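# Move cardboard box from floor tote to counter

## Task

One of the three floor totes holds a cardboard box. Lift the box out of its tote and leave it resting on the counter. When you finish, every other object must sit entirely inside a tote, and each tote must be upright. The utility cart must still be standing, and the robot must not have fallen or be left leaning. Anything that stays in place only because the robot is holding or pressing it does not count.

## Robot and tools

Robot: a Hello Robot Stretch 3 with a single arm. It has a two-wheeled base (0.33 m long, 0.34 m wide), a lift that rides up a mast, and a telescoping arm that reaches out to the robot's right side. To move the gripper forward or back you drive the base, which cannot move sideways. Turns in place pivot about the point midway between the wheels, 0.05 m behind the front edge. Stowed (arm in, wrist folded), the wrist pokes up to 0.06 m past the right side and a turn sweeps a 0.28 m radius circle; a level, unfolded gripper reaches outside that circle.

Frames: the base frame has its origin on the floor between the drive wheels, x forward, y left, z up. hand_pose is reported in it, located where the closed fingertips meet; with all wrist joints at zero its x axis points up, y back along the arm toward the mast, z toward the rear. The odometry frame is the base frame as it was at the scene's start. Fingertips are round pads 0.04 m wide and sit slightly nearer the wrist when wide open.

execute_actions: argument actions is a list holding one action or nothing (empty just reports state and images). An action may contain base, joints, or both, plus optional contact_limits; its motions start together. base takes exactly one relative command: {"translate_m": d}, a straight drive of d metres from the current spot, forward positive, -1 to 1; or {"rotate_rad": d}, a turn in place of d radians, left (counter-clockwise seen from above) positive, -3.2 to 3.2. joints is one object of absolute targets keyed by name: lift_m 0 to 1.1 (arm height on mast, m); arm_m 0 to 0.52 (extension, m); wrist_yaw_rad -1.345 to 4.42 (0 along the arm, positive toward the front, 3.0 folded over the base); wrist_pitch_rad -1.57 to 0.451 (0 level, negative tips fingers down); wrist_roll_rad -2.911 to 2.911 (0 fingers side by side); gripper_m -0.089 to 0.179 (larger is wider; real fingertip gap is about 0.007 less when nearly shut, 0.025 less when wide, zero below 0.007); head_pan_rad -3.953 to 1.73 (0 ahead, positive left, -1.57 along the arm); head_tilt_rad -1.53 to 0.419 (0 level, negative down). contact_limits is {"arm_m": effort} in percent, 1 to 100: the arm halts (contact_stop) once its effort hits that value and holds no harder until the next action; too small stops it immediately, and values above the maximum are clipped. cameras is an optional list from head_camera, nav_camera, wrist_camera, all; omitted, null or all gives every camera, [] gives none. Any unknown key, bad name or out-of-range number rejects the whole call and nothing moves. An action runs at most 15 s. Joints or base left out of an action may still be driving toward earlier targets. If a result reports a stop, the remaining execute_actions, wait and finished_scene calls in that same reply are skipped.

wait: seconds, 0 to 10; nothing new is commanded and it returns the same report as an empty action. zoom_image: camera plus region [x0, y0, x1, y1] in pixels of that camera's latest full image, top-left origin, at most 504 by 504. finished_scene: scene, the number of the current scene; it ends it for good after the last command has been held, reports success, and gives the next task.

Result lines: joint_positions (tolerances for done: lift and arm ±0.004, wrist yaw and roll ±0.02, pitch ±0.05, gripper ±0.004, head ±0.02). base_status and joint_status: done (for the base, wheels turned the full amount even if slipping), off_target (stopped short and may still push), contact_stop, time_out, torque_fault (old target dropped; it holds where it stopped unless slack or off). After a contact_stop the arm or lift goes slack until commanded again; a slack lift can sag under load or be pushed up by closing fingers on a surface. on_its_own describes uncommanded joints; held at is the target, not the position; effort outside rest range suggests contact or load. motor_effort: percent of max, positive toward larger joint values (positive wheel effort pushes forward), peak in brackets; readings carry fixed bias and noise. lidar_m: 12 distances from the base origin, 30 degree sectors, first straight ahead then counter-clockwise (4th left, 7th behind, 10th right), measured in a plane 0.17 m up, range 0.15 to 12 m, - for nothing; it misses clear items, thin legs, tabletops, and parts blocked by the mast or a low lift. wrist_depth_mm (45 to 1000) and head_depth_mm (280 to 4000, image sideways): 7 by 7 median depths from top left. base_odometry counts wheel turns; heading -3.142 to 3.142, positive left. turned_by_wheels and turned_by_imu: turn since the last result. base_tilt in degrees, forward and right positive, each off by up to about 4. pictures names the returned images in order. Calibration gives K, distortion and T_world_to_cam (base frame to camera) per camera; the head and nav cameras follow the head joints, the wrist camera the gripper, and its pose error grows with arm extension.

Speed: the base reaches 0.30 m/s and 1.9 rad/s only with lift_m under 0.30, arm_m under 0.03 and wrist_yaw_rad over 2.54; otherwise 0.10 m/s and 0.63 rad/s. The robot keeps its last command while you compose a reply, and a base command is measured from the last reported base position.

Gripping: command gripper_m below the object's width; release by going at least 0.02 above the touch value. Neither reading nor done proves a grasp. Overtight squeezes trigger a stall guard that weakens the grip; send a new value to re-squeeze.

Safety: fold or unfold the wrist only with lift_m 0.32 to 0.95, wrist_pitch_rad -0.4 and roll near 0; once folded the lift may drop to 0.25. With yaw below -0.4 keep pitch at -0.5 or lower. Base, wrist and head have no contact stop and will shove what they meet; wrist servos that strain for seconds cut out for 10 s. Pushing an unyielding object with the gripper above roughly 0.45 m, a second push after a contact stop, raising the contact limit, driving while gripping or pushing something fixed, or snagging furniture (especially reversing) can tip the robot. If it leans, back off in small steps, release contact, and drop lift_m near 0.2. Avoid dropping, slamming or hard pushing objects, keep the cart upright, and occasional outside nudges may shift loose items.

Each tool is called after "Emit:" as name(argument=value, ...), one argument or row to a line, values as JSON.

## Session

Emit:
execute_actions(
  actions=[],
)

Scene clock: 0.00 s.
base_odometry: x=+0.000 y=+0.000 heading=+0.000 (m, m, rad; odometry frame)
turned_by_wheels: +0.000 (rad since the last result)
turned_by_imu: +0.000 (rad since the last result)
base_tilt: forward=-0.4 right=-0.7 (deg)
lidar_m: 1.41 1.41 1.20 1.13 1.15 1.07 2.31 2.35 2.57 2.36 2.69 1.68
head_depth_mm: 1826 1828 1833 1842 1847 1832 1852 / 1807 1819 1816 1821 1831 1839 1852 / 1806 1799 1795 1829 1819 1816 1834 / 1770 1804 1802 1799 1799 1803 1831 / 1777 1780 1782 1791 1795 1804 1810 / 1763 1782 1769 1793 1780 1173 1791 / 1751 1762 1769 1761 1770 1174 1804
base_status: not commanded
joint_positions: lift_m=+0.441 arm_m=+0.002 wrist_yaw_rad=+3.068 wrist_pitch_rad=-0.522 wrist_roll_rad=+0.010 gripper_m=+0.037 head_pan_rad=+0.009 head_tilt_rad=-0.021
joint_status: not commanded
motor_effort: left_wheel=+1 right_wheel=-1 lift_m=+22 arm_m=+0 wrist_yaw_rad=+0 wrist_pitch_rad=+4 wrist_roll_rad=+1 gripper_m=+0 head_pan_rad=+2 head_tilt_rad=+3 (%)
hand_pose: x=-0.0058 y=+0.0628 z=+0.4305 quat_wxyz=(+0.209, +0.693, +0.156, +0.673) (m; base frame)
wrist_depth_mm: 943 - - - - - - / - - - - - - - / 934 - - - - - - / 780 791 830 849 871 906 930 / 660 682 - 717 734 749 771 / 582 594 - 604 636 632 659 / 505 522 - 540 540 557 567
pictures: head_camera (sideways: a quarter turn clockwise sets it upright), nav_camera (sideways: a quarter turn counterclockwise sets it upright), wrist_camera
Images, in order (width x height): head_camera 896x504, nav_camera 672x504, wrist_camera 644x364.

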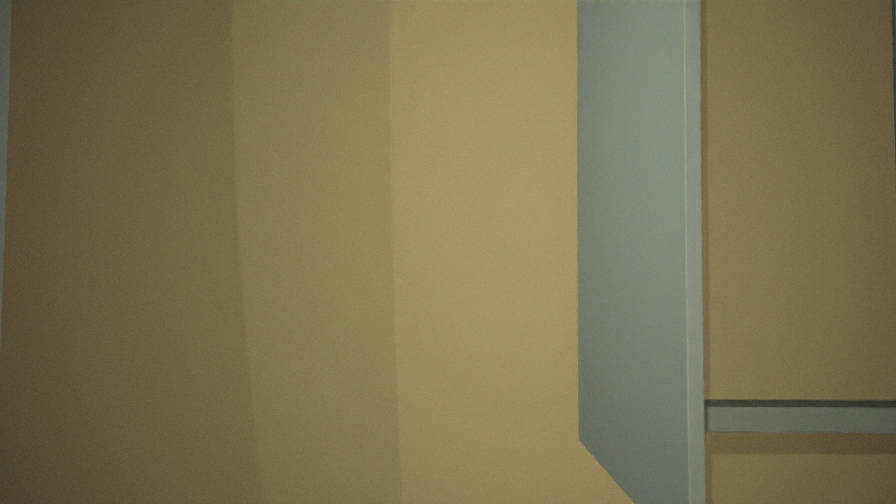

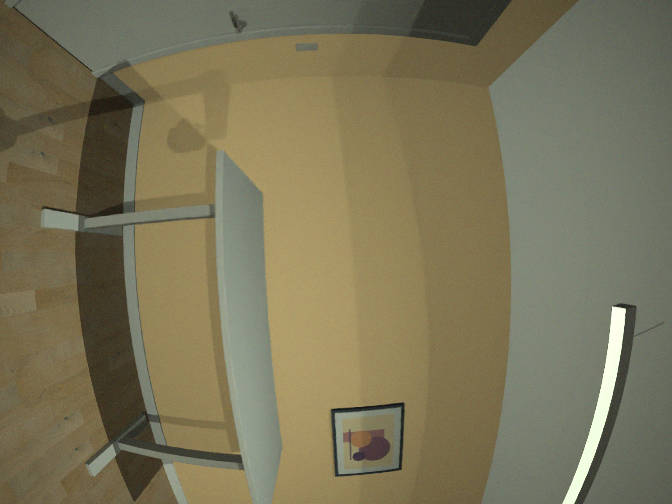

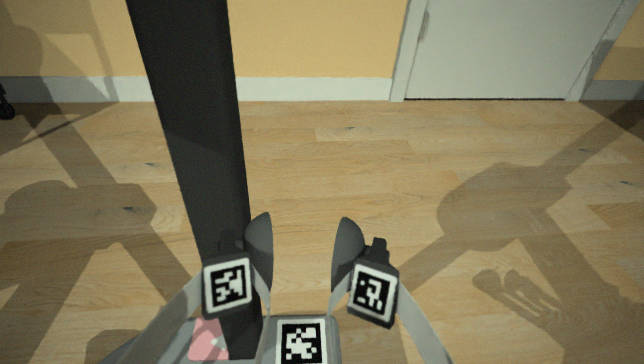

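Emit:
execute_actions(
  actions=[
    {"joints": {"head_pan_rad": -1.57, "head_tilt_rad": -0.7}},
  ],
  cameras=["head_camera", "nav_camera"],
)

Emit:
execute_actions(
  actions=[
    {"joints": {"head_pan_rad": -3.0, "head_tilt_rad": -0.7}},
  ],
  cameras=["head_camera", "nav_camera"],
)

Scene clock: 2.30 s.
base_odometry: x=+0.000 y=+0.000 heading=+0.000 (m, m, rad; odometry frame)
turned_by_wheels: +0.000 (rad since the last result)
turned_by_imu: +0.000 (rad since the last result)
base_tilt: forward=-0.4 right=-0.7 (deg)
lidar_m: 1.41 1.41 1.20 1.13 1.15 1.07 2.30 2.35 2.56 2.36 2.69 1.68
head_depth_mm: 2289 2539 2563 2043 1648 1379 1203 / 2284 2602 2573 1948 1642 1388 1204 / 2273 2529 2534 1953 1652 1398 1208 / 2326 2598 2651 2021 1650 1392 1209 / 2310 2548 2616 2038 1662 1397 1207 / 2275 2545 2704 2061 1662 1408 1210 / 2283 2541 2698 2046 1670 1406 1221
base_status: not commanded
joint_positions: lift_m=+0.441 arm_m=+0.002 wrist_yaw_rad=+3.068 wrist_pitch_rad=-0.522 wrist_roll_rad=+0.010 gripper_m=+0.037 head_pan_rad=-1.563 head_tilt_rad=-0.691
joint_status: all done
motor_effort: left_wheel=+1(1) right_wheel=+0(1) lift_m=+23(22) arm_m=-1(0) wrist_yaw_rad=+0(0) wrist_pitch_rad=+4(5) wrist_roll_rad=+1(1) gripper_m=+0(0) head_pan_rad=-3(37) head_tilt_rad=-5(46) (%)
hand_pose: x=-0.0058 y=+0.0628 z=+0.4305 quat_wxyz=(+0.209, +0.693, +0.156, +0.673) (m; base frame)
wrist_depth_mm: 956 - - - - - - / - - - - - - - / 948 - - - - - - / 773 799 823 846 885 893 917 / 665 664 - 724 736 744 758 / 581 587 - 609 632 633 646 / 502 531 - 538 541 551 562
pictures: head_camera (sideways: a quarter turn clockwise sets it upright), nav_camera (sideways: a quarter turn counterclockwise sets it upright)
camera_calibration (this result's frames):
head_camera: T_world_to_cam=[[-0.0064508, 0.631453, -0.775387, 1.02362], [0.998636, 0.0442429, 0.0277221, -0.039612], [0.0518106, -0.774151, -0.630878, 0.782975], [0, 0, 0, 1]] pos_world=[0.00559471, -0.0384762, 1.28876]
nav_camera: T_world_to_cam=[[-0.0536647, -0.592573, 0.803727, -0.996268], [-0.995408, -0.0321422, -0.090161, 0.169438], [0.0792605, -0.804875, -0.588127, 0.720557], [0, 0, 0, 1]] pos_world=[0.0580844, -0.00495694, 1.23978]
Images, in order (width x height): head_camera 896x504, nav_camera 672x504.

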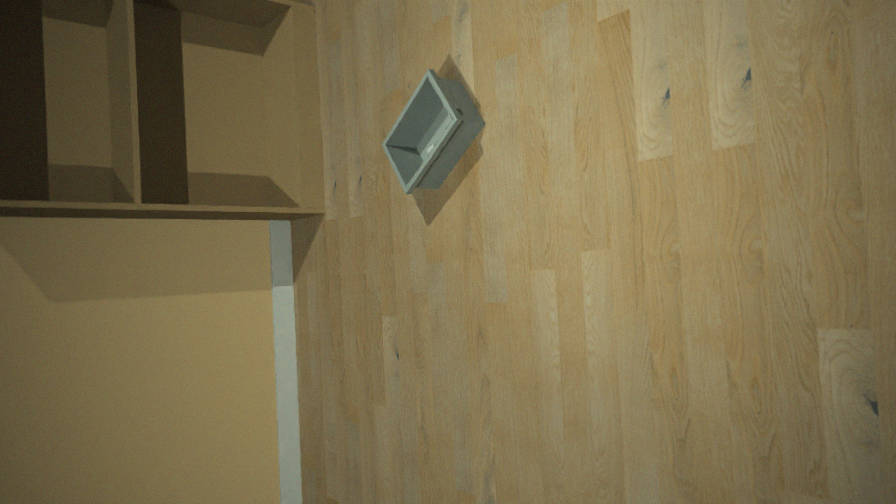

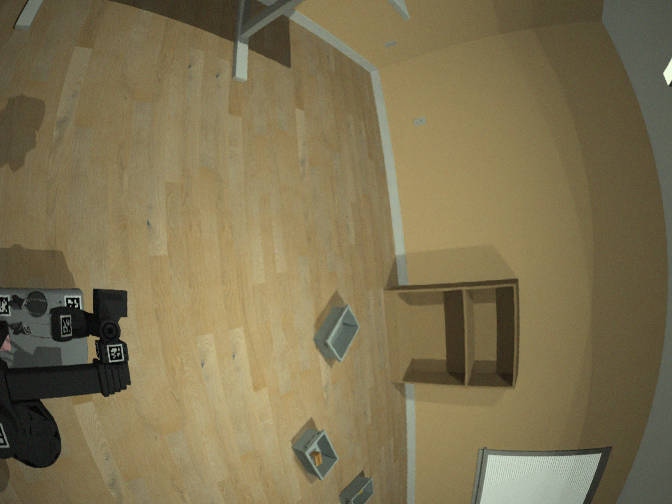

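Scene clock: 3.57 s.
base_odometry: x=+0.000 y=+0.000 heading=+0.000 (m, m, rad; odometry frame)
turned_by_wheels: +0.000 (rad since the last result)
turned_by_imu: +0.000 (rad since the last result)
base_tilt: forward=-0.4 right=-0.7 (deg)
lidar_m: 1.41 1.41 1.20 1.13 1.15 1.08 2.30 2.35 2.57 2.35 2.68 1.68
head_depth_mm: 2507 2795 2589 2031 1634 1394 1205 / 2510 2800 2648 2010 1642 1389 1201 / 2068 2275 2427 2019 1655 1399 1206 / 2089 2263 2426 2022 1652 1390 1205 / 2117 2272 2467 2056 1659 1392 1213 / 2120 2308 2522 2069 1676 1397 1210 / 2160 2313 2561 2047 1669 1393 1222
base_status: not commanded
joint_positions: lift_m=+0.441 arm_m=+0.002 wrist_yaw_rad=+3.068 wrist_pitch_rad=-0.522 wrist_roll_rad=+0.010 gripper_m=+0.037 head_pan_rad=-2.993 head_tilt_rad=-0.691
joint_status: all done
motor_effort: left_wheel=+1(1) right_wheel=+0(0) lift_m=+22(22) arm_m=-1(0) wrist_yaw_rad=+0(0) wrist_pitch_rad=+5(4) wrist_roll_rad=+0(0) gripper_m=+0(0) head_pan_rad=-2(36) head_tilt_rad=-4(4) (%)
hand_pose: x=-0.0058 y=+0.0628 z=+0.4305 quat_wxyz=(+0.209, +0.693, +0.156, +0.673) (m; base frame)
wrist_depth_mm: 938 - - - - - - / - - - - - - - / 958 - - - - - - / 768 803 811 848 870 896 923 / 661 679 - 715 724 740 764 / 575 586 - 610 638 643 651 / 507 527 - 539 550 561 574
pictures: head_camera (sideways: a quarter turn clockwise sets it upright), nav_camera (sideways: a quarter turn counterclockwise sets it upright)
camera_calibration (this result's frames):
head_camera: T_world_to_cam=[[0.624534, 0.0950358, -0.775194, 1.01952], [0.183938, -0.982546, 0.0277332, -0.0346567], [-0.759029, -0.159908, -0.631114, 0.788229], [0, 0, 0, 1]] pos_world=[-0.0320624, -0.00489858, 1.28875]
nav_camera: T_world_to_cam=[[-0.594483, -0.0300603, 0.803546, -0.992733], [-0.171485, 0.981052, -0.0901684, 0.164422], [-0.78561, -0.1914, -0.588373, 0.726152], [0, 0, 0, 1]] pos_world=[0.00850601, -0.0521628, 1.23978]
Images, in order (width x height): head_camera 896x504, nav_camera 672x504.

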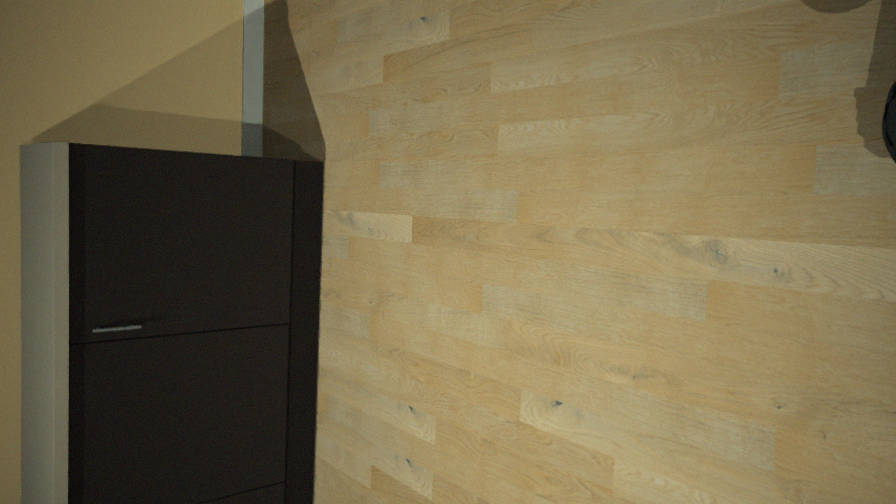

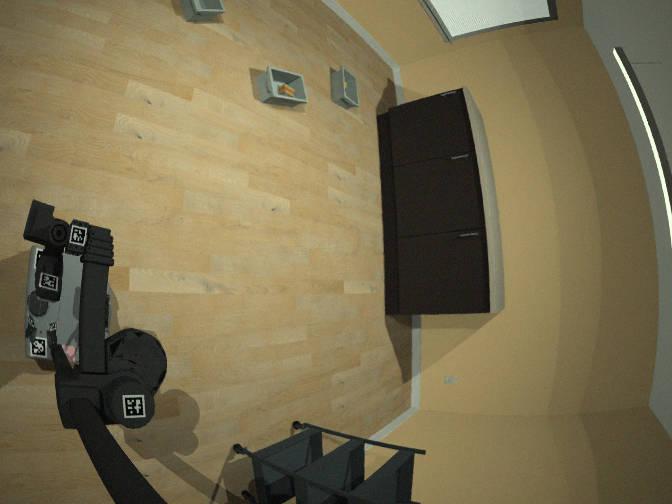

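Emit:
execute_actions(
  actions=[
    {"joints": {"head_pan_rad": -2.25, "head_tilt_rad": -0.6}},
  ],
  cameras=["head_camera"],
)

Scene clock: 5.03 s.
base_odometry: x=+0.000 y=+0.000 heading=+0.000 (m, m, rad; odometry frame)
turned_by_wheels: +0.000 (rad since the last result)
turned_by_imu: +0.000 (rad since the last result)
base_tilt: forward=-0.4 right=-0.7 (deg)
lidar_m: 1.41 1.41 1.20 1.13 1.15 1.08 2.30 2.35 2.57 2.35 2.68 1.68
head_depth_mm: 2818 2483 2644 2230 1795 1466 1258 / 3103 3323 2812 2258 1775 1471 1259 / 3322 3662 3145 2288 1786 1477 1259 / 3104 3390 3113 2171 1781 1483 1259 / 2869 3143 3145 2297 1800 1470 1256 / 2692 2871 2995 2276 1778 1488 1266 / 2499 2692 2742 2320 1777 1489 1273
base_status: not commanded
joint_positions: lift_m=+0.441 arm_m=+0.002 wrist_yaw_rad=+3.068 wrist_pitch_rad=-0.522 wrist_roll_rad=+0.010 gripper_m=+0.037 head_pan_rad=-2.257 head_tilt_rad=-0.607
joint_status: all done
motor_effort: left_wheel=+2(1) right_wheel=+0(0) lift_m=+22(22) arm_m=+0(0) wrist_yaw_rad=+0(0) wrist_pitch_rad=+5(5) wrist_roll_rad=+1(0) gripper_m=+0(0) head_pan_rad=+5(35) head_tilt_rad=+4(17) (%)
hand_pose: x=-0.0058 y=+0.0628 z=+0.4305 quat_wxyz=(+0.209, +0.693, +0.156, +0.673) (m; base frame)
wrist_depth_mm: 954 - - - - - - / - - - - - - - / 948 - - - - - - / 783 803 826 843 863 895 902 / 662 679 - 721 722 743 760 / 574 591 - 605 632 644 651 / 509 525 - 544 540 555 571
pictures: head_camera (sideways: a quarter turn clockwise sets it upright)
camera_calibration (this result's frames):
head_camera: T_world_to_cam=[[0.356236, 0.436942, -0.82594, 1.08731], [0.797059, -0.603402, 0.0245648, -0.0342748], [-0.48764, -0.667074, -0.563222, 0.698252], [0, 0, 0, 1]] pos_world=[-0.0195248, -0.0299889, 1.29217]
Images, in order (width x height): head_camera 896x504.

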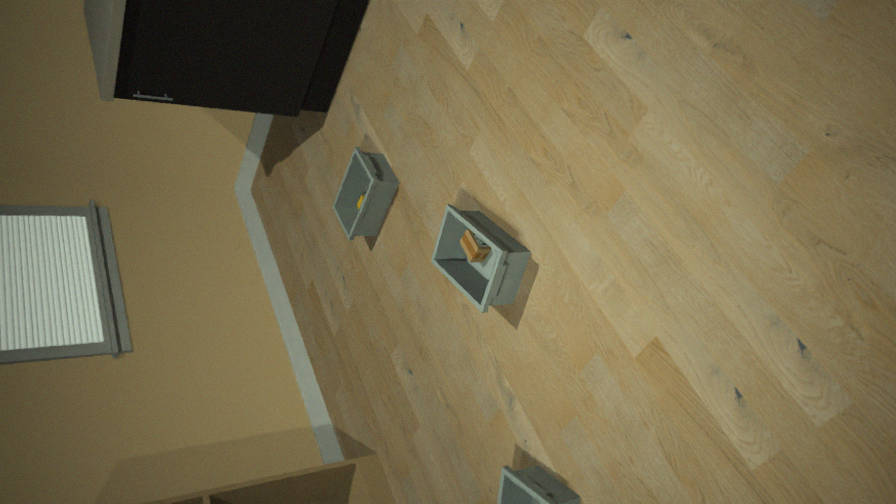

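Emit:
zoom_image(
  camera="head_camera",
  region=[320, 130, 560, 330],
)

Region (320, 130, 560, 330) of head_camera's 896x504 image, scaled by 2.100, with more detail than that image has.

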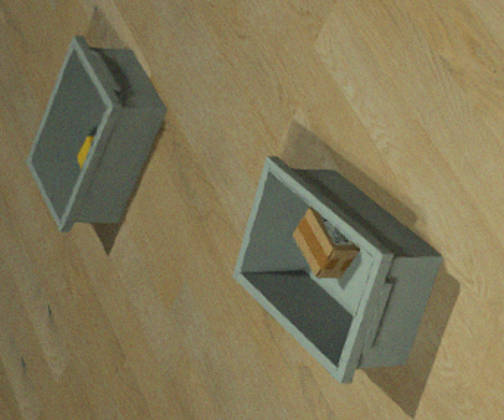

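Emit:
execute_actions(
  actions=[
    {"base": {"rotate_rad": 0.637}, "joints": {"lift_m": 0.28, "wrist_pitch_rad": -0.4, "head_pan_rad": -3.0, "head_tilt_rad": -0.8}},
  ],
  cameras=["nav_camera"],
)

Emit:
execute_actions(
  actions=[
    {"base": {"translate_m": -1.0}},
  ],
  cameras=["nav_camera"],
)

Scene clock: 16.57 s.
base_odometry: x=+0.000 y=+0.000 heading=+0.637 (m, m, rad; odometry frame)
turned_by_wheels: +0.637 (rad since the last result)
turned_by_imu: +0.644 (rad since the last result)
base_tilt: forward=-0.3 right=-0.8 (deg)
lidar_m: 1.53 1.17 1.13 1.16 1.07 2.30 2.43 2.56 2.35 2.56 1.68 1.41
head_depth_mm: 2223 2499 2198 1803 1516 1315 1161 / 2429 2658 2197 1823 1512 1310 1182 / 3203 2760 2233 1817 1512 1321 1184 / 3437 2891 2217 1821 1530 1324 1167 / 3273 2923 2199 1808 1543 1328 1171 / 2947 2944 2263 1838 1537 1328 1169 / 2736 2824 2284 1837 1545 1332 1170
base_status: done
joint_positions: lift_m=+0.281 arm_m=+0.002 wrist_yaw_rad=+3.068 wrist_pitch_rad=-0.422 wrist_roll_rad=+0.010 gripper_m=+0.037 head_pan_rad=-2.993 head_tilt_rad=-0.790
joint_status: all done
motor_effort: left_wheel=-2(7) right_wheel=+2(5) lift_m=+14(20) arm_m=+0(0) wrist_yaw_rad=+0(0) wrist_pitch_rad=+7(8) wrist_roll_rad=+0(0) gripper_m=+0(0) head_pan_rad=-2(34) head_tilt_rad=-5(27) (%)
hand_pose: x=-0.0048 y=+0.0766 z=+0.2924 quat_wxyz=(+0.174, +0.700, +0.122, +0.682) (m; base frame)
wrist_depth_mm: - - - - - 905 812 / - - - - - 958 867 / 817 847 900 928 - - 910 / 648 655 698 715 741 768 792 / 529 545 - 582 596 607 629 / 452 483 - - 501 505 517 / - - - - 423 434 438
pictures: nav_camera (sideways: a quarter turn counterclockwise sets it upright)
camera_calibration (this result's frames):
nav_camera: T_world_to_cam=[[-0.67003, -0.0412038, 0.741189, -0.910991], [-0.162305, 0.982432, -0.0921077, 0.166879], [-0.724373, -0.182014, -0.664947, 0.825389], [0, 0, 0, 1]] pos_world=[0.0145834, -0.0512518, 1.23943]
Images, in order (width x height): nav_camera 672x504.

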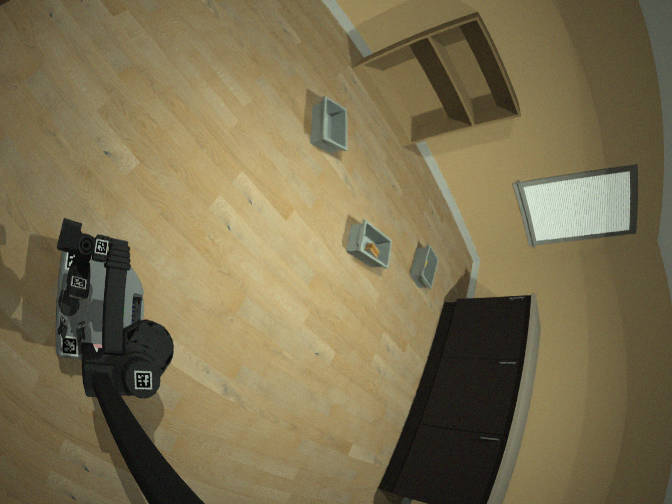

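Scene clock: 21.50 s.
base_odometry: x=-0.804 y=-0.595 heading=+0.637 (m, m, rad; odometry frame)
turned_by_wheels: +0.000 (rad since the last result)
turned_by_imu: -0.007 (rad since the last result)
base_tilt: forward=-0.4 right=-0.7 (deg)
lidar_m: 2.27 1.71 1.20 1.25 1.49 1.46 1.53 2.19 1.83 1.91 2.79 2.27
head_depth_mm: 1406 1522 1706 1807 1522 1319 1153 / 1489 1662 1887 1793 1509 1314 1177 / 1621 1801 2076 1814 1522 1321 1178 / 2459 2724 2220 1808 1520 1310 1170 / 2609 2748 2219 1784 1542 1328 1170 / 2379 2596 2248 1826 1536 1310 1167 / 2172 2388 2255 1832 1532 1309 1172
base_status: done
joint_positions: lift_m=+0.281 arm_m=+0.002 wrist_yaw_rad=+3.068 wrist_pitch_rad=-0.421 wrist_roll_rad=+0.010 gripper_m=+0.037 head_pan_rad=-2.993 head_tilt_rad=-0.791
joint_status: not commanded
motor_effort: left_wheel=+0(13) right_wheel=+2(4) lift_m=+13(13) arm_m=-1(0) wrist_yaw_rad=+0(0) wrist_pitch_rad=+7(8) wrist_roll_rad=+1(0) gripper_m=+0(0) head_pan_rad=-3(1) head_tilt_rad=-5(5) (%)
hand_pose: x=-0.0048 y=+0.0767 z=+0.2925 quat_wxyz=(+0.174, +0.700, +0.122, +0.682) (m; base frame)
wrist_depth_mm: - - - - - - - / - - - - - - - / 829 834 898 939 - - - / 647 663 688 703 737 752 788 / 534 540 - 587 591 606 619 / 454 481 - - 495 503 517 / - - - - 423 432 438
pictures: nav_camera (sideways: a quarter turn counterclockwise sets it upright)
camera_calibration (this result's frames):
nav_camera: T_world_to_cam=[[-0.670655, -0.0412944, 0.740619, -0.910244], [-0.162223, 0.982445, -0.0921205, 0.166895], [-0.723813, -0.181927, -0.66558, 0.826209], [0, 0, 0, 1]] pos_world=[0.0146359, -0.0512439, 1.23943]
Images, in order (width x height): nav_camera 672x504.

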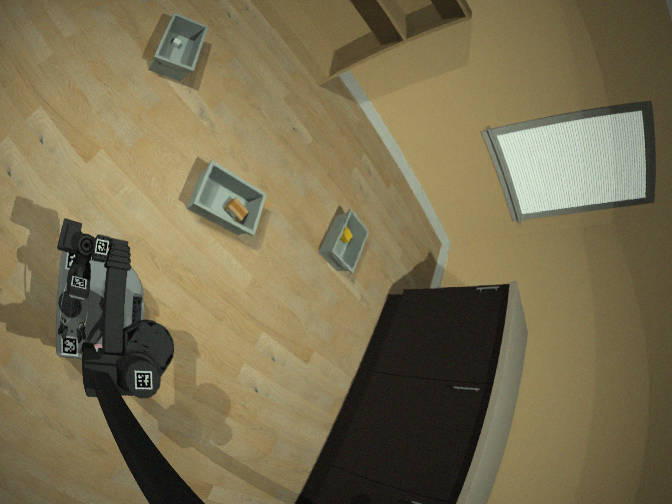

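Emit:
execute_actions(
  actions=[
    {"base": {"translate_m": -0.58}, "joints": {"head_pan_rad": -1.57, "head_tilt_rad": -1.1}},
  ],
  cameras=["head_camera"],
)

Emit:
execute_actions(
  actions=[
    {"joints": {"lift_m": 0.5}},
  ],
  cameras=[],
)

Emit:
execute_actions(
  actions=[
    {"joints": {"wrist_yaw_rad": 0.0, "gripper_m": 0.12}},
  ],
  cameras=[],
)

Scene clock: 25.93 s.
base_odometry: x=-1.270 y=-0.939 heading=+0.637 (m, m, rad; odometry frame)
turned_by_wheels: +0.000 (rad since the last result)
turned_by_imu: -0.004 (rad since the last result)
base_tilt: forward=-0.4 right=-0.7 (deg)
lidar_m: 2.68 1.56 1.50 1.33 0.99 0.97 1.01 1.88 1.55 1.86 2.63 3.21
head_depth_mm: 1761 1744 1581 1434 1302 1197 1115 / 1830 1782 1586 1428 1306 1223 - / 1885 1783 1592 1440 1276 - - / 1929 1792 1602 1449 1295 1220 1112 / 2077 1808 1612 1451 1305 1201 1118 / 2062 1831 1576 1450 1320 1213 1116 / 2078 1819 1599 1459 1320 1210 1123
base_status: done
joint_positions: lift_m=+0.281 arm_m=+0.002 wrist_yaw_rad=+3.068 wrist_pitch_rad=-0.421 wrist_roll_rad=+0.010 gripper_m=+0.037 head_pan_rad=-1.577 head_tilt_rad=-1.087
joint_status: all done
motor_effort: left_wheel=+0(13) right_wheel=+1(5) lift_m=+14(14) arm_m=+0(0) wrist_yaw_rad=+0(1) wrist_pitch_rad=+7(7) wrist_roll_rad=+1(1) gripper_m=+0(0) head_pan_rad=+3(37) head_tilt_rad=-8(35) (%)
hand_pose: x=-0.0048 y=+0.0767 z=+0.2925 quat_wxyz=(+0.174, +0.700, +0.122, +0.682) (m; base frame)
wrist_depth_mm: 748 861 - - - - - / 800 - - - - - - / 798 834 892 915 - - - / 645 666 695 715 739 766 802 / 531 543 - 584 598 605 622 / 454 489 - - 497 510 519 / - - - - 423 433 439
pictures: head_camera (sideways: a quarter turn clockwise sets it upright)
camera_calibration (this result's frames):
head_camera: T_world_to_cam=[[0.00366371, 0.881544, -0.472088, 0.628374], [0.999073, 0.0170224, 0.0395399, -0.0549826], [0.0428923, -0.471796, -0.880664, 1.10783], [0, 0, 0, 1]] pos_world=[0.00511213, -0.0303338, 1.27445]
Images, in order (width x height): head_camera 896x504.

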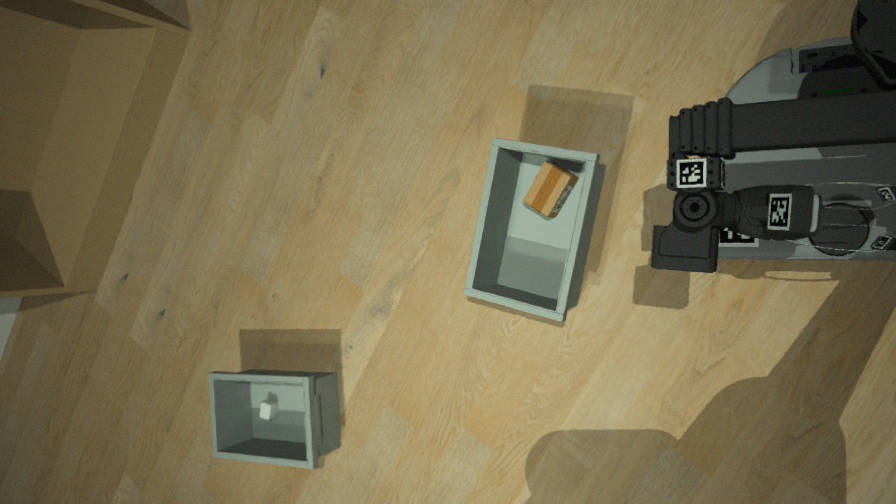

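Scene clock: 28.77 s.
base_odometry: x=-1.270 y=-0.939 heading=+0.637 (m, m, rad; odometry frame)
turned_by_wheels: +0.000 (rad since the last result)
turned_by_imu: +0.000 (rad since the last result)
base_tilt: forward=-0.4 right=-0.7 (deg)
lidar_m: 2.68 1.56 1.49 1.33 0.99 0.96 1.01 1.88 1.55 1.86 2.63 3.21
head_depth_mm: 1773 1742 1592 1435 1305 1188 1102 / 1817 1767 1591 1432 1306 - - / 1884 1811 1598 1437 1265 - - / 1943 1808 1590 1448 1320 1195 1113 / 2054 1803 1614 1438 1303 1209 1117 / 2056 1834 1585 1450 1316 1209 1122 / 2094 1829 1594 1453 1330 1210 1116
base_status: not commanded
joint_positions: lift_m=+0.499 arm_m=+0.002 wrist_yaw_rad=+3.068 wrist_pitch_rad=-0.421 wrist_roll_rad=+0.010 gripper_m=+0.037 head_pan_rad=-1.577 head_tilt_rad=-1.087
joint_status: all done
motor_effort: left_wheel=+0(0) right_wheel=+1(1) lift_m=+30(32) arm_m=+0(1) wrist_yaw_rad=+0(0) wrist_pitch_rad=+7(7) wrist_roll_rad=+0(1) gripper_m=+0(0) head_pan_rad=+4(3) head_tilt_rad=-7(7) (%)
hand_pose: x=-0.0048 y=+0.0767 z=+0.5115 quat_wxyz=(+0.174, +0.700, +0.121, +0.682) (m; base frame)
wrist_depth_mm: 740 844 - - - - - / 780 924 - - - - - / 799 - - - - - - / 890 - - - - - - / 811 835 - 890 919 925 923 / 679 703 - 739 756 769 783 / 591 608 614 626 641 663 672
pictures: none
No camera images: the call's "cameras" was empty. Leave "cameras" out to get every camera's image.

Scene clock: 31.30 s.
base_odometry: x=-1.270 y=-0.939 heading=+0.637 (m, m, rad; odometry frame)
turned_by_wheels: +0.000 (rad since the last result)
turned_by_imu: +0.000 (rad since the last result)
base_tilt: forward=-0.4 right=-0.7 (deg)
lidar_m: 2.67 1.55 1.49 1.33 0.99 0.97 1.01 1.89 1.55 1.86 2.62 3.20
head_depth_mm: 1774 1736 1585 1435 1297 1196 1106 / 1836 1767 1583 1438 1303 - - / 1890 1801 1592 1435 1292 - - / 1916 1789 1599 1448 1298 1219 1111 / 2062 1824 1605 1459 1298 1211 1113 / 2084 1820 1581 1453 1319 1214 1115 / 2084 1820 1587 1452 1335 1216 1124
base_status: not commanded
joint_positions: lift_m=+0.499 arm_m=+0.002 wrist_yaw_rad=+0.003 wrist_pitch_rad=-0.421 wrist_roll_rad=+0.010 gripper_m=+0.120 head_pan_rad=-1.577 head_tilt_rad=-1.087
joint_status: all done
motor_effort: left_wheel=-1(0) right_wheel=+1(1) lift_m=+30(29) arm_m=-1(0) wrist_yaw_rad=-3(3) wrist_pitch_rad=+7(7) wrist_roll_rad=+0(0) gripper_m=+0(79) head_pan_rad=+3(3) head_tilt_rad=-7(7) (%)
hand_pose: x=-0.0209 y=-0.3708 z=+0.5115 quat_wxyz=(+0.688, +0.148, -0.695, -0.148) (m; base frame)
wrist_depth_mm: - - - - - - - / - - - - - - - / - - - - - - - / - 915 - - - - - / 815 844 861 883 918 926 953 / 693 - 716 725 741 777 787 / 595 603 583 553 632 643 675
pictures: none
No camera images: the call's "cameras" was empty. Leave "cameras" out to get every camera's image.

Emit:
execute_actions(
  actions=[
    {"joints": {"wrist_yaw_rad": 1.05, "wrist_pitch_rad": -1.57, "arm_m": 0.33, "lift_m": 0.42}},
  ],
  cameras=["head_camera", "wrist_camera"],
)

Scene clock: 41.03 s.
base_odometry: x=-1.270 y=-0.939 heading=+0.637 (m, m, rad; odometry frame)
turned_by_wheels: +0.000 (rad since the last result)
turned_by_imu: +0.000 (rad since the last result)
base_tilt: forward=-0.4 right=-0.7 (deg)
lidar_m: 2.67 1.56 1.50 1.33 0.99 0.96 1.01 1.88 1.55 1.86 2.63 3.21
head_depth_mm: 1771 1740 1595 1418 1298 1194 1115 / 1811 1769 1590 1438 1324 - - / 1883 1787 1619 1399 1277 1216 - / 1920 1817 1600 1420 1293 1217 1113 / 2075 1817 1615 1447 1295 1204 1111 / 2061 1806 1574 1448 1323 1212 1122 / 2104 1836 1606 1452 1326 1218 1126
base_status: not commanded
joint_positions: lift_m=+0.421 arm_m=+0.330 wrist_yaw_rad=+1.048 wrist_pitch_rad=-1.546 wrist_roll_rad=+0.010 gripper_m=+0.120 head_pan_rad=-1.577 head_tilt_rad=-1.087
joint_status: all done
joint sent to its limit — the command would take wrist_pitch_rad past its lower limit, so that joint was sent only as far as its limit.
motor_effort: left_wheel=+0(1) right_wheel=+1(1) lift_m=+13(27) arm_m=+3(3) wrist_yaw_rad=+2(5) wrist_pitch_rad=-2(6) wrist_roll_rad=+0(1) gripper_m=+0(0) head_pan_rad=+4(3) head_tilt_rad=-7(7) (%)
hand_pose: x=-0.0369 y=-0.4660 z=+0.3025 quat_wxyz=(+0.684, +0.680, -0.194, -0.178) (m; base frame)
wrist_depth_mm: 412 417 338 345 427 433 431 / 425 424 420 429 439 439 441 / 429 433 432 442 439 454 456 / 443 444 441 447 452 461 463 / 451 453 456 416 400 472 480 / - - 471 391 482 487 491 / - - 484 487 494 499 500
pictures: head_camera (sideways: a quarter turn clockwise sets it upright), wrist_camera
camera_calibration (this result's frames):
head_camera: T_world_to_cam=[[0.00366361, 0.881544, -0.472088, 0.628374], [0.999073, 0.0170226, 0.0395399, -0.0549826], [0.0428923, -0.471795, -0.880664, 1.10783], [0, 0, 0, 1]] pos_world=[0.00511214, -0.0303338, 1.27445]
wrist_camera: T_world_to_cam=[[-0.457909, -0.88813, 0.0393055, -0.450307], [-0.88069, 0.459216, 0.116213, 0.186198], [-0.121262, 0.018599, -0.992446, 0.467814], [0, 0, 0, 1]] pos_world=[0.0145112, -0.494137, 0.460341]
Images, in order (width x height): head_camera 896x504, wrist_camera 644x364.

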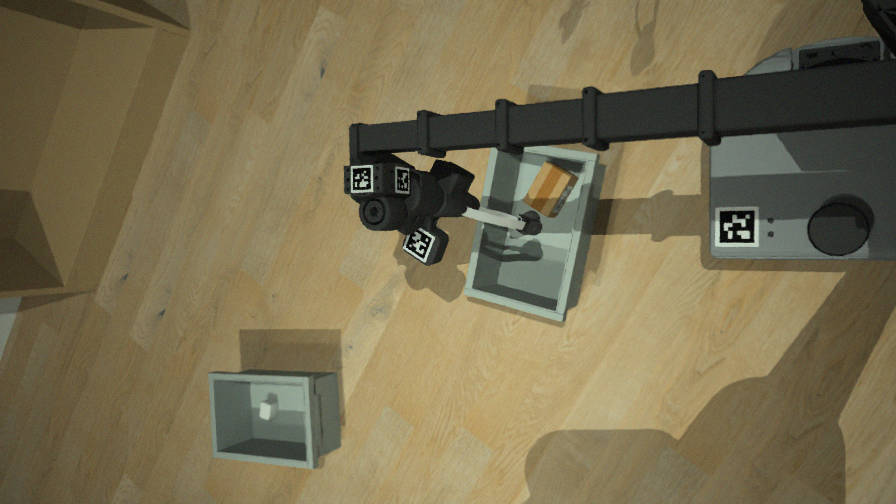

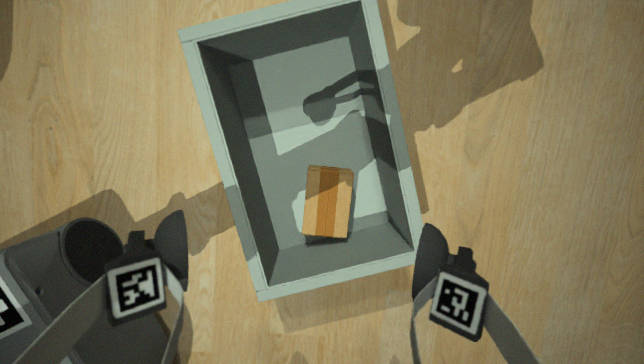

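Emit:
execute_actions(
  actions=[
    {"base": {"translate_m": -0.032}, "joints": {"wrist_yaw_rad": 1.0, "arm_m": 0.34, "lift_m": 0.28, "gripper_m": 0.098}},
  ],
  cameras=["head_camera", "wrist_camera"],
)

Scene clock: 49.90 s.
base_odometry: x=-1.296 y=-0.958 heading=+0.637 (m, m, rad; odometry frame)
turned_by_wheels: +0.000 (rad since the last result)
turned_by_imu: +0.000 (rad since the last result)
base_tilt: forward=-0.4 right=-0.7 (deg)
lidar_m: 2.70 1.57 1.51 1.29 0.96 0.94 0.99 1.87 1.54 1.84 2.60 2.76
head_depth_mm: 1745 1755 1576 1432 1301 1188 1119 / 1810 1767 1592 1437 1303 1218 - / 1883 1803 1594 1502 1274 1223 - / 1933 1802 1597 1450 1294 1221 1111 / 2019 1805 1597 1457 1294 1207 1109 / 2064 1817 1593 1449 1324 1215 1122 / 2089 1827 1578 1469 1328 1211 1122
base_status: done
joint_positions: lift_m=+0.281 arm_m=+0.340 wrist_yaw_rad=+1.003 wrist_pitch_rad=-1.547 wrist_roll_rad=+0.010 gripper_m=+0.098 head_pan_rad=-1.577 head_tilt_rad=-1.087
joint_status: all done
motor_effort: left_wheel=+0(6) right_wheel=+1(2) lift_m=+13(14) arm_m=+3(3) wrist_yaw_rad=-3(3) wrist_pitch_rad=-2(2) wrist_roll_rad=+0(1) gripper_m=+0(73) head_pan_rad=+3(2) head_tilt_rad=-8(7) (%)
hand_pose: x=-0.0366 y=-0.4753 z=+0.1625 quat_wxyz=(+0.680, +0.675, -0.210, -0.194) (m; base frame)
wrist_depth_mm: 184 248 287 292 224 299 300 / 294 224 295 299 229 305 308 / 301 212 301 304 238 312 314 / 310 218 309 263 245 319 324 / 315 315 317 270 258 326 331 / 322 322 272 262 229 335 340 / - 335 213 214 345 345 351
pictures: head_camera (sideways: a quarter turn clockwise sets it upright), wrist_camera
camera_calibration (this result's frames):
head_camera: T_world_to_cam=[[0.00366046, 0.881544, -0.472088, 0.628374], [0.999073, 0.0170261, 0.0395399, -0.0549826], [0.042894, -0.471795, -0.880664, 1.10783], [0, 0, 0, 1]] pos_world=[0.00511225, -0.0303338, 1.27445]
wrist_camera: T_world_to_cam=[[-0.497424, -0.866618, 0.0392886, -0.4441], [-0.859084, 0.498384, 0.116571, 0.226361], [-0.120603, 0.0242328, -0.992405, 0.331776], [0, 0, 0, 1]] pos_world=[0.0135704, -0.50572, 0.320317]
Images, in order (width x height): head_camera 896x504, wrist_camera 644x364.

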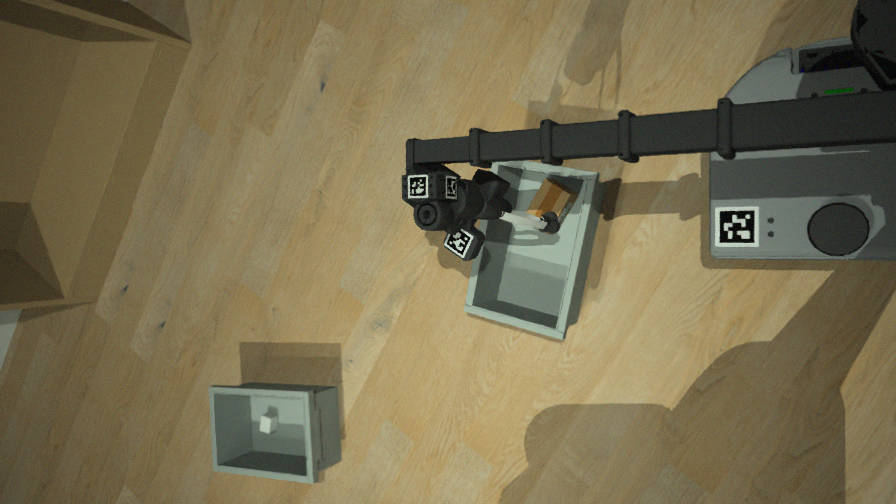

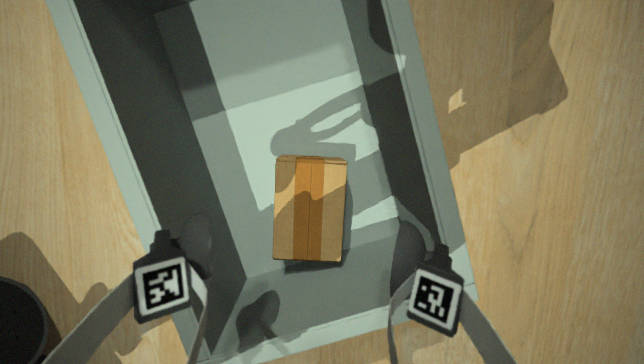

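Emit:
execute_actions(
  actions=[
    {"joints": {"arm_m": 0.343, "lift_m": 0.20, "gripper_m": 0.095}},
  ],
  cameras=["wrist_camera"],
)

Scene clock: 55.87 s.
base_odometry: x=-1.296 y=-0.958 heading=+0.637 (m, m, rad; odometry frame)
turned_by_wheels: +0.000 (rad since the last result)
turned_by_imu: +0.000 (rad since the last result)
base_tilt: forward=-0.4 right=-0.7 (deg)
lidar_m: 2.71 1.57 1.51 1.29 0.97 0.94 0.98 1.86 1.54 1.84 2.60 2.75
head_depth_mm: 1728 1747 1593 1435 1303 1186 1114 / 1818 1745 1583 1424 1310 1204 - / 1873 1786 1584 1485 1270 1222 - / 1937 1793 1604 1458 1291 1217 1116 / 2026 1807 1603 1456 1303 1206 1121 / 2076 1805 1587 1451 1323 1212 1117 / 2055 1834 1580 1461 1322 1212 1123
base_status: not commanded
joint_positions: lift_m=+0.201 arm_m=+0.343 wrist_yaw_rad=+1.003 wrist_pitch_rad=-1.547 wrist_roll_rad=+0.010 gripper_m=+0.095 head_pan_rad=-1.577 head_tilt_rad=-1.087
joint_status: all done
motor_effort: left_wheel=+0(0) right_wheel=+1(1) lift_m=+13(14) arm_m=+3(2) wrist_yaw_rad=-3(3) wrist_pitch_rad=-2(2) wrist_roll_rad=+1(1) gripper_m=+0(23) head_pan_rad=+3(4) head_tilt_rad=-7(7) (%)
hand_pose: x=-0.0366 y=-0.4783 z=+0.0825 quat_wxyz=(+0.680, +0.675, -0.210, -0.194) (m; base frame)
wrist_depth_mm: 169 213 215 217 140 221 224 / 158 217 220 222 158 113 230 / 149 210 226 227 182 116 235 / 143 193 230 186 216 122 242 / 135 173 233 188 238 124 248 / 128 148 240 194 238 126 254 / 123 160 215 198 168 129 261
pictures: wrist_camera
camera_calibration (this result's frames):
wrist_camera: T_world_to_cam=[[-0.497508, -0.86657, 0.0392826, -0.443534], [-0.85902, 0.498463, 0.116697, 0.237179], [-0.120707, 0.0243131, -0.99239, 0.252495], [0, 0, 0, 1]] pos_world=[0.0135576, -0.508717, 0.240318]
Images, in order (width x height): wrist_camera 644x364.

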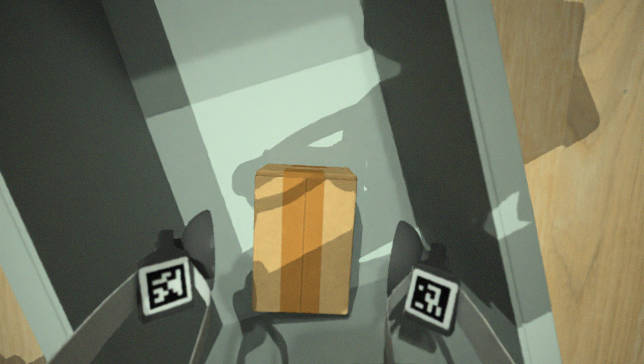

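Emit:
execute_actions(
  actions=[
    {"joints": {"lift_m": 0.156}},
  ],
  cameras=["wrist_camera"],
)

Emit:
execute_actions(
  actions=[
    {"joints": {"gripper_m": 0.02}},
  ],
  cameras=["wrist_camera"],
)

Scene clock: 58.27 s.
base_odometry: x=-1.296 y=-0.958 heading=+0.637 (m, m, rad; odometry frame)
turned_by_wheels: +0.000 (rad since the last result)
turned_by_imu: +0.000 (rad since the last result)
base_tilt: forward=-0.4 right=-0.7 (deg)
lidar_m: 2.70 1.57 1.52 1.29 0.96 0.94 0.98 1.86 1.54 1.84 2.60 2.74
head_depth_mm: 1744 1742 1597 1428 1299 1184 1120 / 1799 1753 1595 1431 1305 1209 - / 1880 1797 1582 1479 1271 1221 - / 1908 1802 1609 1461 1292 1223 1117 / 2016 1820 1608 1449 1305 1201 1113 / 2056 1826 1589 1461 1313 1204 1117 / 2068 1828 1589 1460 1326 1211 1125
base_status: not commanded
joint_positions: lift_m=+0.157 arm_m=+0.343 wrist_yaw_rad=+1.003 wrist_pitch_rad=-1.547 wrist_roll_rad=+0.010 gripper_m=+0.095 head_pan_rad=-1.577 head_tilt_rad=-1.087
joint_status: all done
motor_effort: left_wheel=+0(0) right_wheel=+1(1) lift_m=+13(14) arm_m=+3(3) wrist_yaw_rad=-3(3) wrist_pitch_rad=-1(2) wrist_roll_rad=+1(1) gripper_m=+0(0) head_pan_rad=+2(3) head_tilt_rad=-8(7) (%)
hand_pose: x=-0.0366 y=-0.4783 z=+0.0385 quat_wxyz=(+0.680, +0.675, -0.210, -0.194) (m; base frame)
wrist_depth_mm: 169 173 175 176 140 82 68 / 158 177 179 180 158 89 70 / 148 181 183 185 183 96 72 / 143 184 186 152 189 104 74 / 135 173 143 142 194 114 76 / 128 148 147 146 199 123 79 / - 161 196 150 168 126 82
pictures: wrist_camera
camera_calibration (this result's frames):
wrist_camera: T_world_to_cam=[[-0.497507, -0.86657, 0.0392822, -0.441807], [-0.859019, 0.498463, 0.116707, 0.242311], [-0.120715, 0.0243184, -0.992389, 0.208833], [0, 0, 0, 1]] pos_world=[0.0135568, -0.508718, 0.19632]
Images, in order (width x height): wrist_camera 644x364.

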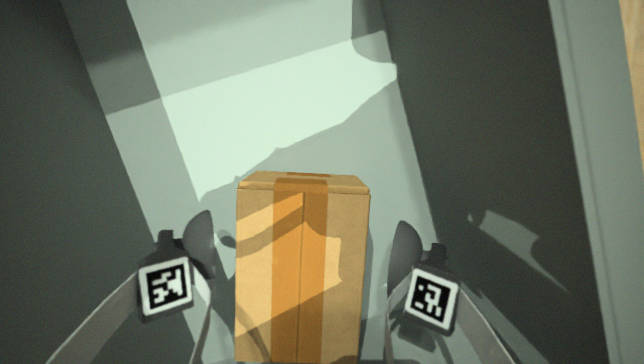

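Scene clock: 59.50 s.
base_odometry: x=-1.296 y=-0.958 heading=+0.637 (m, m, rad; odometry frame)
turned_by_wheels: +0.000 (rad since the last result)
turned_by_imu: +0.000 (rad since the last result)
base_tilt: forward=-0.4 right=-0.7 (deg)
lidar_m: 2.70 1.57 1.51 1.29 0.97 0.94 0.98 1.87 1.54 1.84 2.61 2.76
head_depth_mm: 1759 1747 1583 1431 1308 1189 1120 / 1820 1765 1590 1433 1303 1211 - / 1857 1791 1585 1473 1278 1218 - / 1926 1782 1608 1464 1295 1215 1117 / 2023 1811 1602 1451 1308 1209 1118 / 2074 1827 1588 1452 1318 1213 1121 / 2100 1826 1568 1451 1332 1214 1123
base_status: not commanded
joint_positions: lift_m=+0.157 arm_m=+0.343 wrist_yaw_rad=+1.003 wrist_pitch_rad=-1.547 wrist_roll_rad=+0.010 gripper_m=+0.021 head_pan_rad=-1.577 head_tilt_rad=-1.087
joint_status: all done
motor_effort: left_wheel=+0(0) right_wheel=+1(1) lift_m=+14(14) arm_m=+3(3) wrist_yaw_rad=-2(3) wrist_pitch_rad=-2(2) wrist_roll_rad=+1(1) gripper_m=-17(94) head_pan_rad=+3(2) head_tilt_rad=-7(7) (%)
hand_pose: x=-0.0366 y=-0.4783 z=+0.0385 quat_wxyz=(+0.680, +0.675, -0.210, -0.194) (m; base frame)
wrist_depth_mm: 169 173 175 176 139 82 68 / 158 177 179 180 158 89 70 / 148 181 183 185 183 96 72 / 143 185 186 152 188 104 74 / 135 178 138 138 193 114 76 / 128 155 141 142 198 126 78 / 121 165 192 146 172 134 82
pictures: wrist_camera
camera_calibration (this result's frames):
wrist_camera: T_world_to_cam=[[-0.497555, -0.866542, 0.0392821, -0.441794], [-0.858992, 0.498511, 0.116707, 0.242337], [-0.120714, 0.0243251, -0.992389, 0.208817], [0, 0, 0, 1]] pos_world=[0.0135556, -0.50872, 0.1963]
Images, in order (width x height): wrist_camera 644x364.

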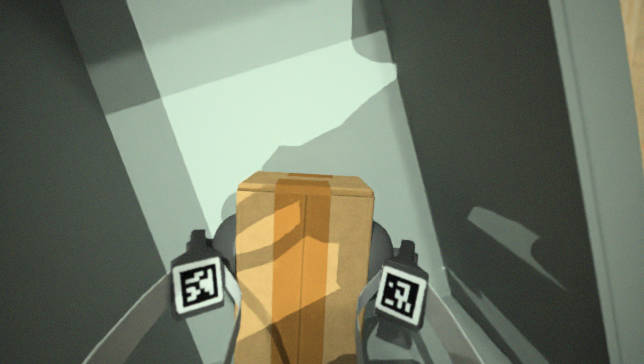

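Emit:
execute_actions(
  actions=[
    {"joints": {"gripper_m": 0.0, "lift_m": 0.32, "head_pan_rad": -3.2, "head_tilt_rad": -0.35}},
  ],
)

Scene clock: 62.40 s.
base_odometry: x=-1.296 y=-0.958 heading=+0.637 (m, m, rad; odometry frame)
turned_by_wheels: +0.000 (rad since the last result)
turned_by_imu: +0.000 (rad since the last result)
base_tilt: forward=-0.4 right=-0.7 (deg)
lidar_m: 2.70 1.57 1.51 1.29 0.97 0.94 0.98 1.87 1.54 1.85 2.60 2.75
head_depth_mm: 1325 1385 1473 1113 990 1063 1143 / 1390 1467 1550 1125 1050 1131 1216 / 1456 1542 1608 1129 1121 1211 1317 / 1529 1616 1725 1174 1203 1291 1420 / 1614 1721 1825 1214 1291 1419 1490 / 1702 1820 1981 2067 2287 1786 1494 / 1818 1944 2094 2282 2410 1869 1494
base_status: not commanded
joint_positions: lift_m=+0.319 arm_m=+0.343 wrist_yaw_rad=+1.003 wrist_pitch_rad=-1.547 wrist_roll_rad=+0.010 gripper_m=+0.008 head_pan_rad=-3.193 head_tilt_rad=-0.360
joint_status: gripper_m off_target (ended at +0.008, target +0.000); the others done
on_its_own: gripper_m is held at +0.009, not at your +0.000, by its stall guard, which is still easing
motor_effort: left_wheel=-1(0) right_wheel=+1(1) lift_m=+30(32) arm_m=+3(3) wrist_yaw_rad=-3(2) wrist_pitch_rad=-2(2) wrist_roll_rad=+0(1) gripper_m=-2(93) head_pan_rad=-3(37) head_tilt_rad=+6(47) (%)
hand_pose: x=-0.0366 y=-0.4783 z=+0.2014 quat_wxyz=(+0.680, +0.675, -0.210, -0.194) (m; base frame)
wrist_depth_mm: 324 255 323 326 331 334 335 / 331 261 331 332 339 340 344 / 337 259 339 341 331 349 354 / 344 345 300 152 324 358 360 / 355 357 138 137 299 367 367 / 360 366 140 140 375 379 380 / - 377 247 144 385 389 388
pictures: head_camera (sideways: a quarter turn clockwise sets it upright), nav_camera (sideways: a quarter turn counterclockwise sets it upright), wrist_camera
camera_calibration (this result's frames):
head_camera: T_world_to_cam=[[0.344392, -0.0162734, -0.938685, 1.23445], [-0.00792539, -0.999865, 0.0144263, -0.0161714], [-0.938793, 0.00247116, -0.344474, 0.416365], [0, 0, 0, 1]] pos_world=[-0.0343828, 0.00289054, 1.30242]
nav_camera: T_world_to_cam=[[-0.294949, 0.0736187, 0.952673, -1.18909], [-0.00113566, 0.997, -0.0773957, 0.146791], [-0.955512, -0.0239097, -0.293981, 0.344114], [0, 0, 0, 1]] pos_world=[-0.0217484, -0.0505836, 1.24534]
wrist_camera: T_world_to_cam=[[-0.497554, -0.866543, 0.0392803, -0.448194], [-0.858988, 0.498508, 0.116746, 0.223302], [-0.120747, 0.0243463, -0.992385, 0.370523], [0, 0, 0, 1]] pos_world=[0.0135523, -0.508718, 0.359237]
Images, in order (width x height): head_camera 896x504, nav_camera 672x504, wrist_camera 644x364.

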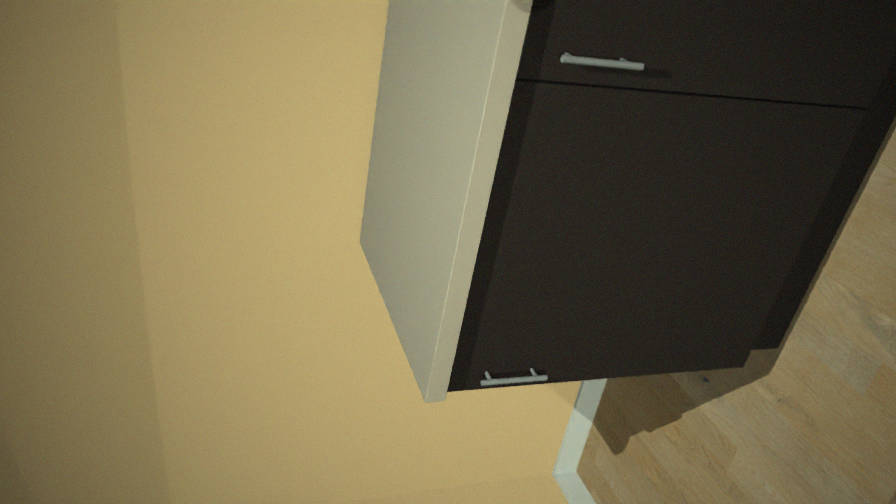

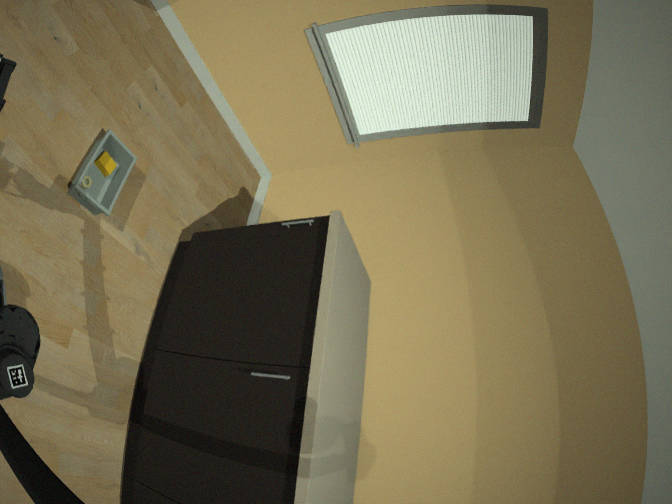

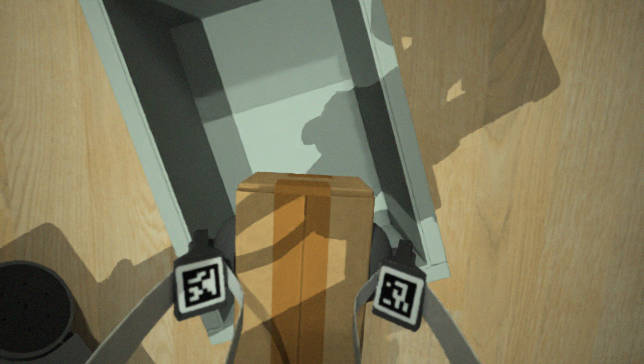

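The stall guard is easing; re-set the grip to the value that worked.

Emit:
execute_actions(
  actions=[
    {"joints": {"gripper_m": 0.018}},
  ],
  cameras=["wrist_camera"],
)

Scene clock: 63.50 s.
base_odometry: x=-1.296 y=-0.958 heading=+0.637 (m, m, rad; odometry frame)
turned_by_wheels: +0.000 (rad since the last result)
turned_by_imu: +0.000 (rad since the last result)
base_tilt: forward=-0.4 right=-0.7 (deg)
lidar_m: 2.70 1.57 1.52 1.29 0.97 0.94 0.98 1.87 1.54 1.84 2.61 2.75
head_depth_mm: 1320 1405 1479 1118 992 1056 1131 / 1379 1465 1550 1118 1060 1134 1222 / 1455 1540 1623 1119 1119 1207 1340 / 1526 1624 1726 1162 1212 1302 1419 / 1609 1722 1841 1221 1294 1408 1496 / 1720 1832 1978 2092 2297 1808 1497 / 1811 1967 2118 2296 2369 1866 1499
base_status: not commanded
joint_positions: lift_m=+0.319 arm_m=+0.343 wrist_yaw_rad=+1.003 wrist_pitch_rad=-1.547 wrist_roll_rad=+0.010 gripper_m=+0.019 head_pan_rad=-3.193 head_tilt_rad=-0.360
joint_status: all done
motor_effort: left_wheel=+0(1) right_wheel=+1(1) lift_m=+31(31) arm_m=+3(3) wrist_yaw_rad=-3(3) wrist_pitch_rad=-2(2) wrist_roll_rad=+1(0) gripper_m=-18(24) head_pan_rad=-3(3) head_tilt_rad=+5(7) (%)
hand_pose: x=-0.0366 y=-0.4783 z=+0.2014 quat_wxyz=(+0.680, +0.675, -0.210, -0.194) (m; base frame)
wrist_depth_mm: 320 254 326 323 330 333 334 / 332 261 329 335 335 341 346 / 335 259 339 342 329 349 354 / 345 346 303 152 344 360 360 / 354 355 138 138 297 368 375 / 359 366 141 142 375 376 383 / - 376 248 146 384 387 394
pictures: wrist_camera
camera_calibration (this result's frames):
wrist_camera: T_world_to_cam=[[-0.497554, -0.866543, 0.0392803, -0.448194], [-0.858988, 0.498508, 0.116746, 0.223302], [-0.120747, 0.0243462, -0.992385, 0.370523], [0, 0, 0, 1]] pos_world=[0.0135523, -0.508718, 0.359237]
Images, in order (width x height): wrist_camera 644x364.

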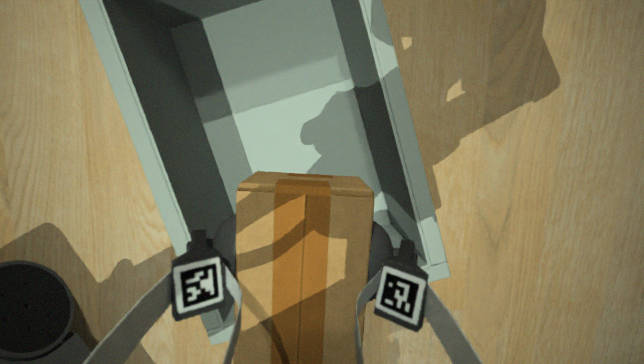

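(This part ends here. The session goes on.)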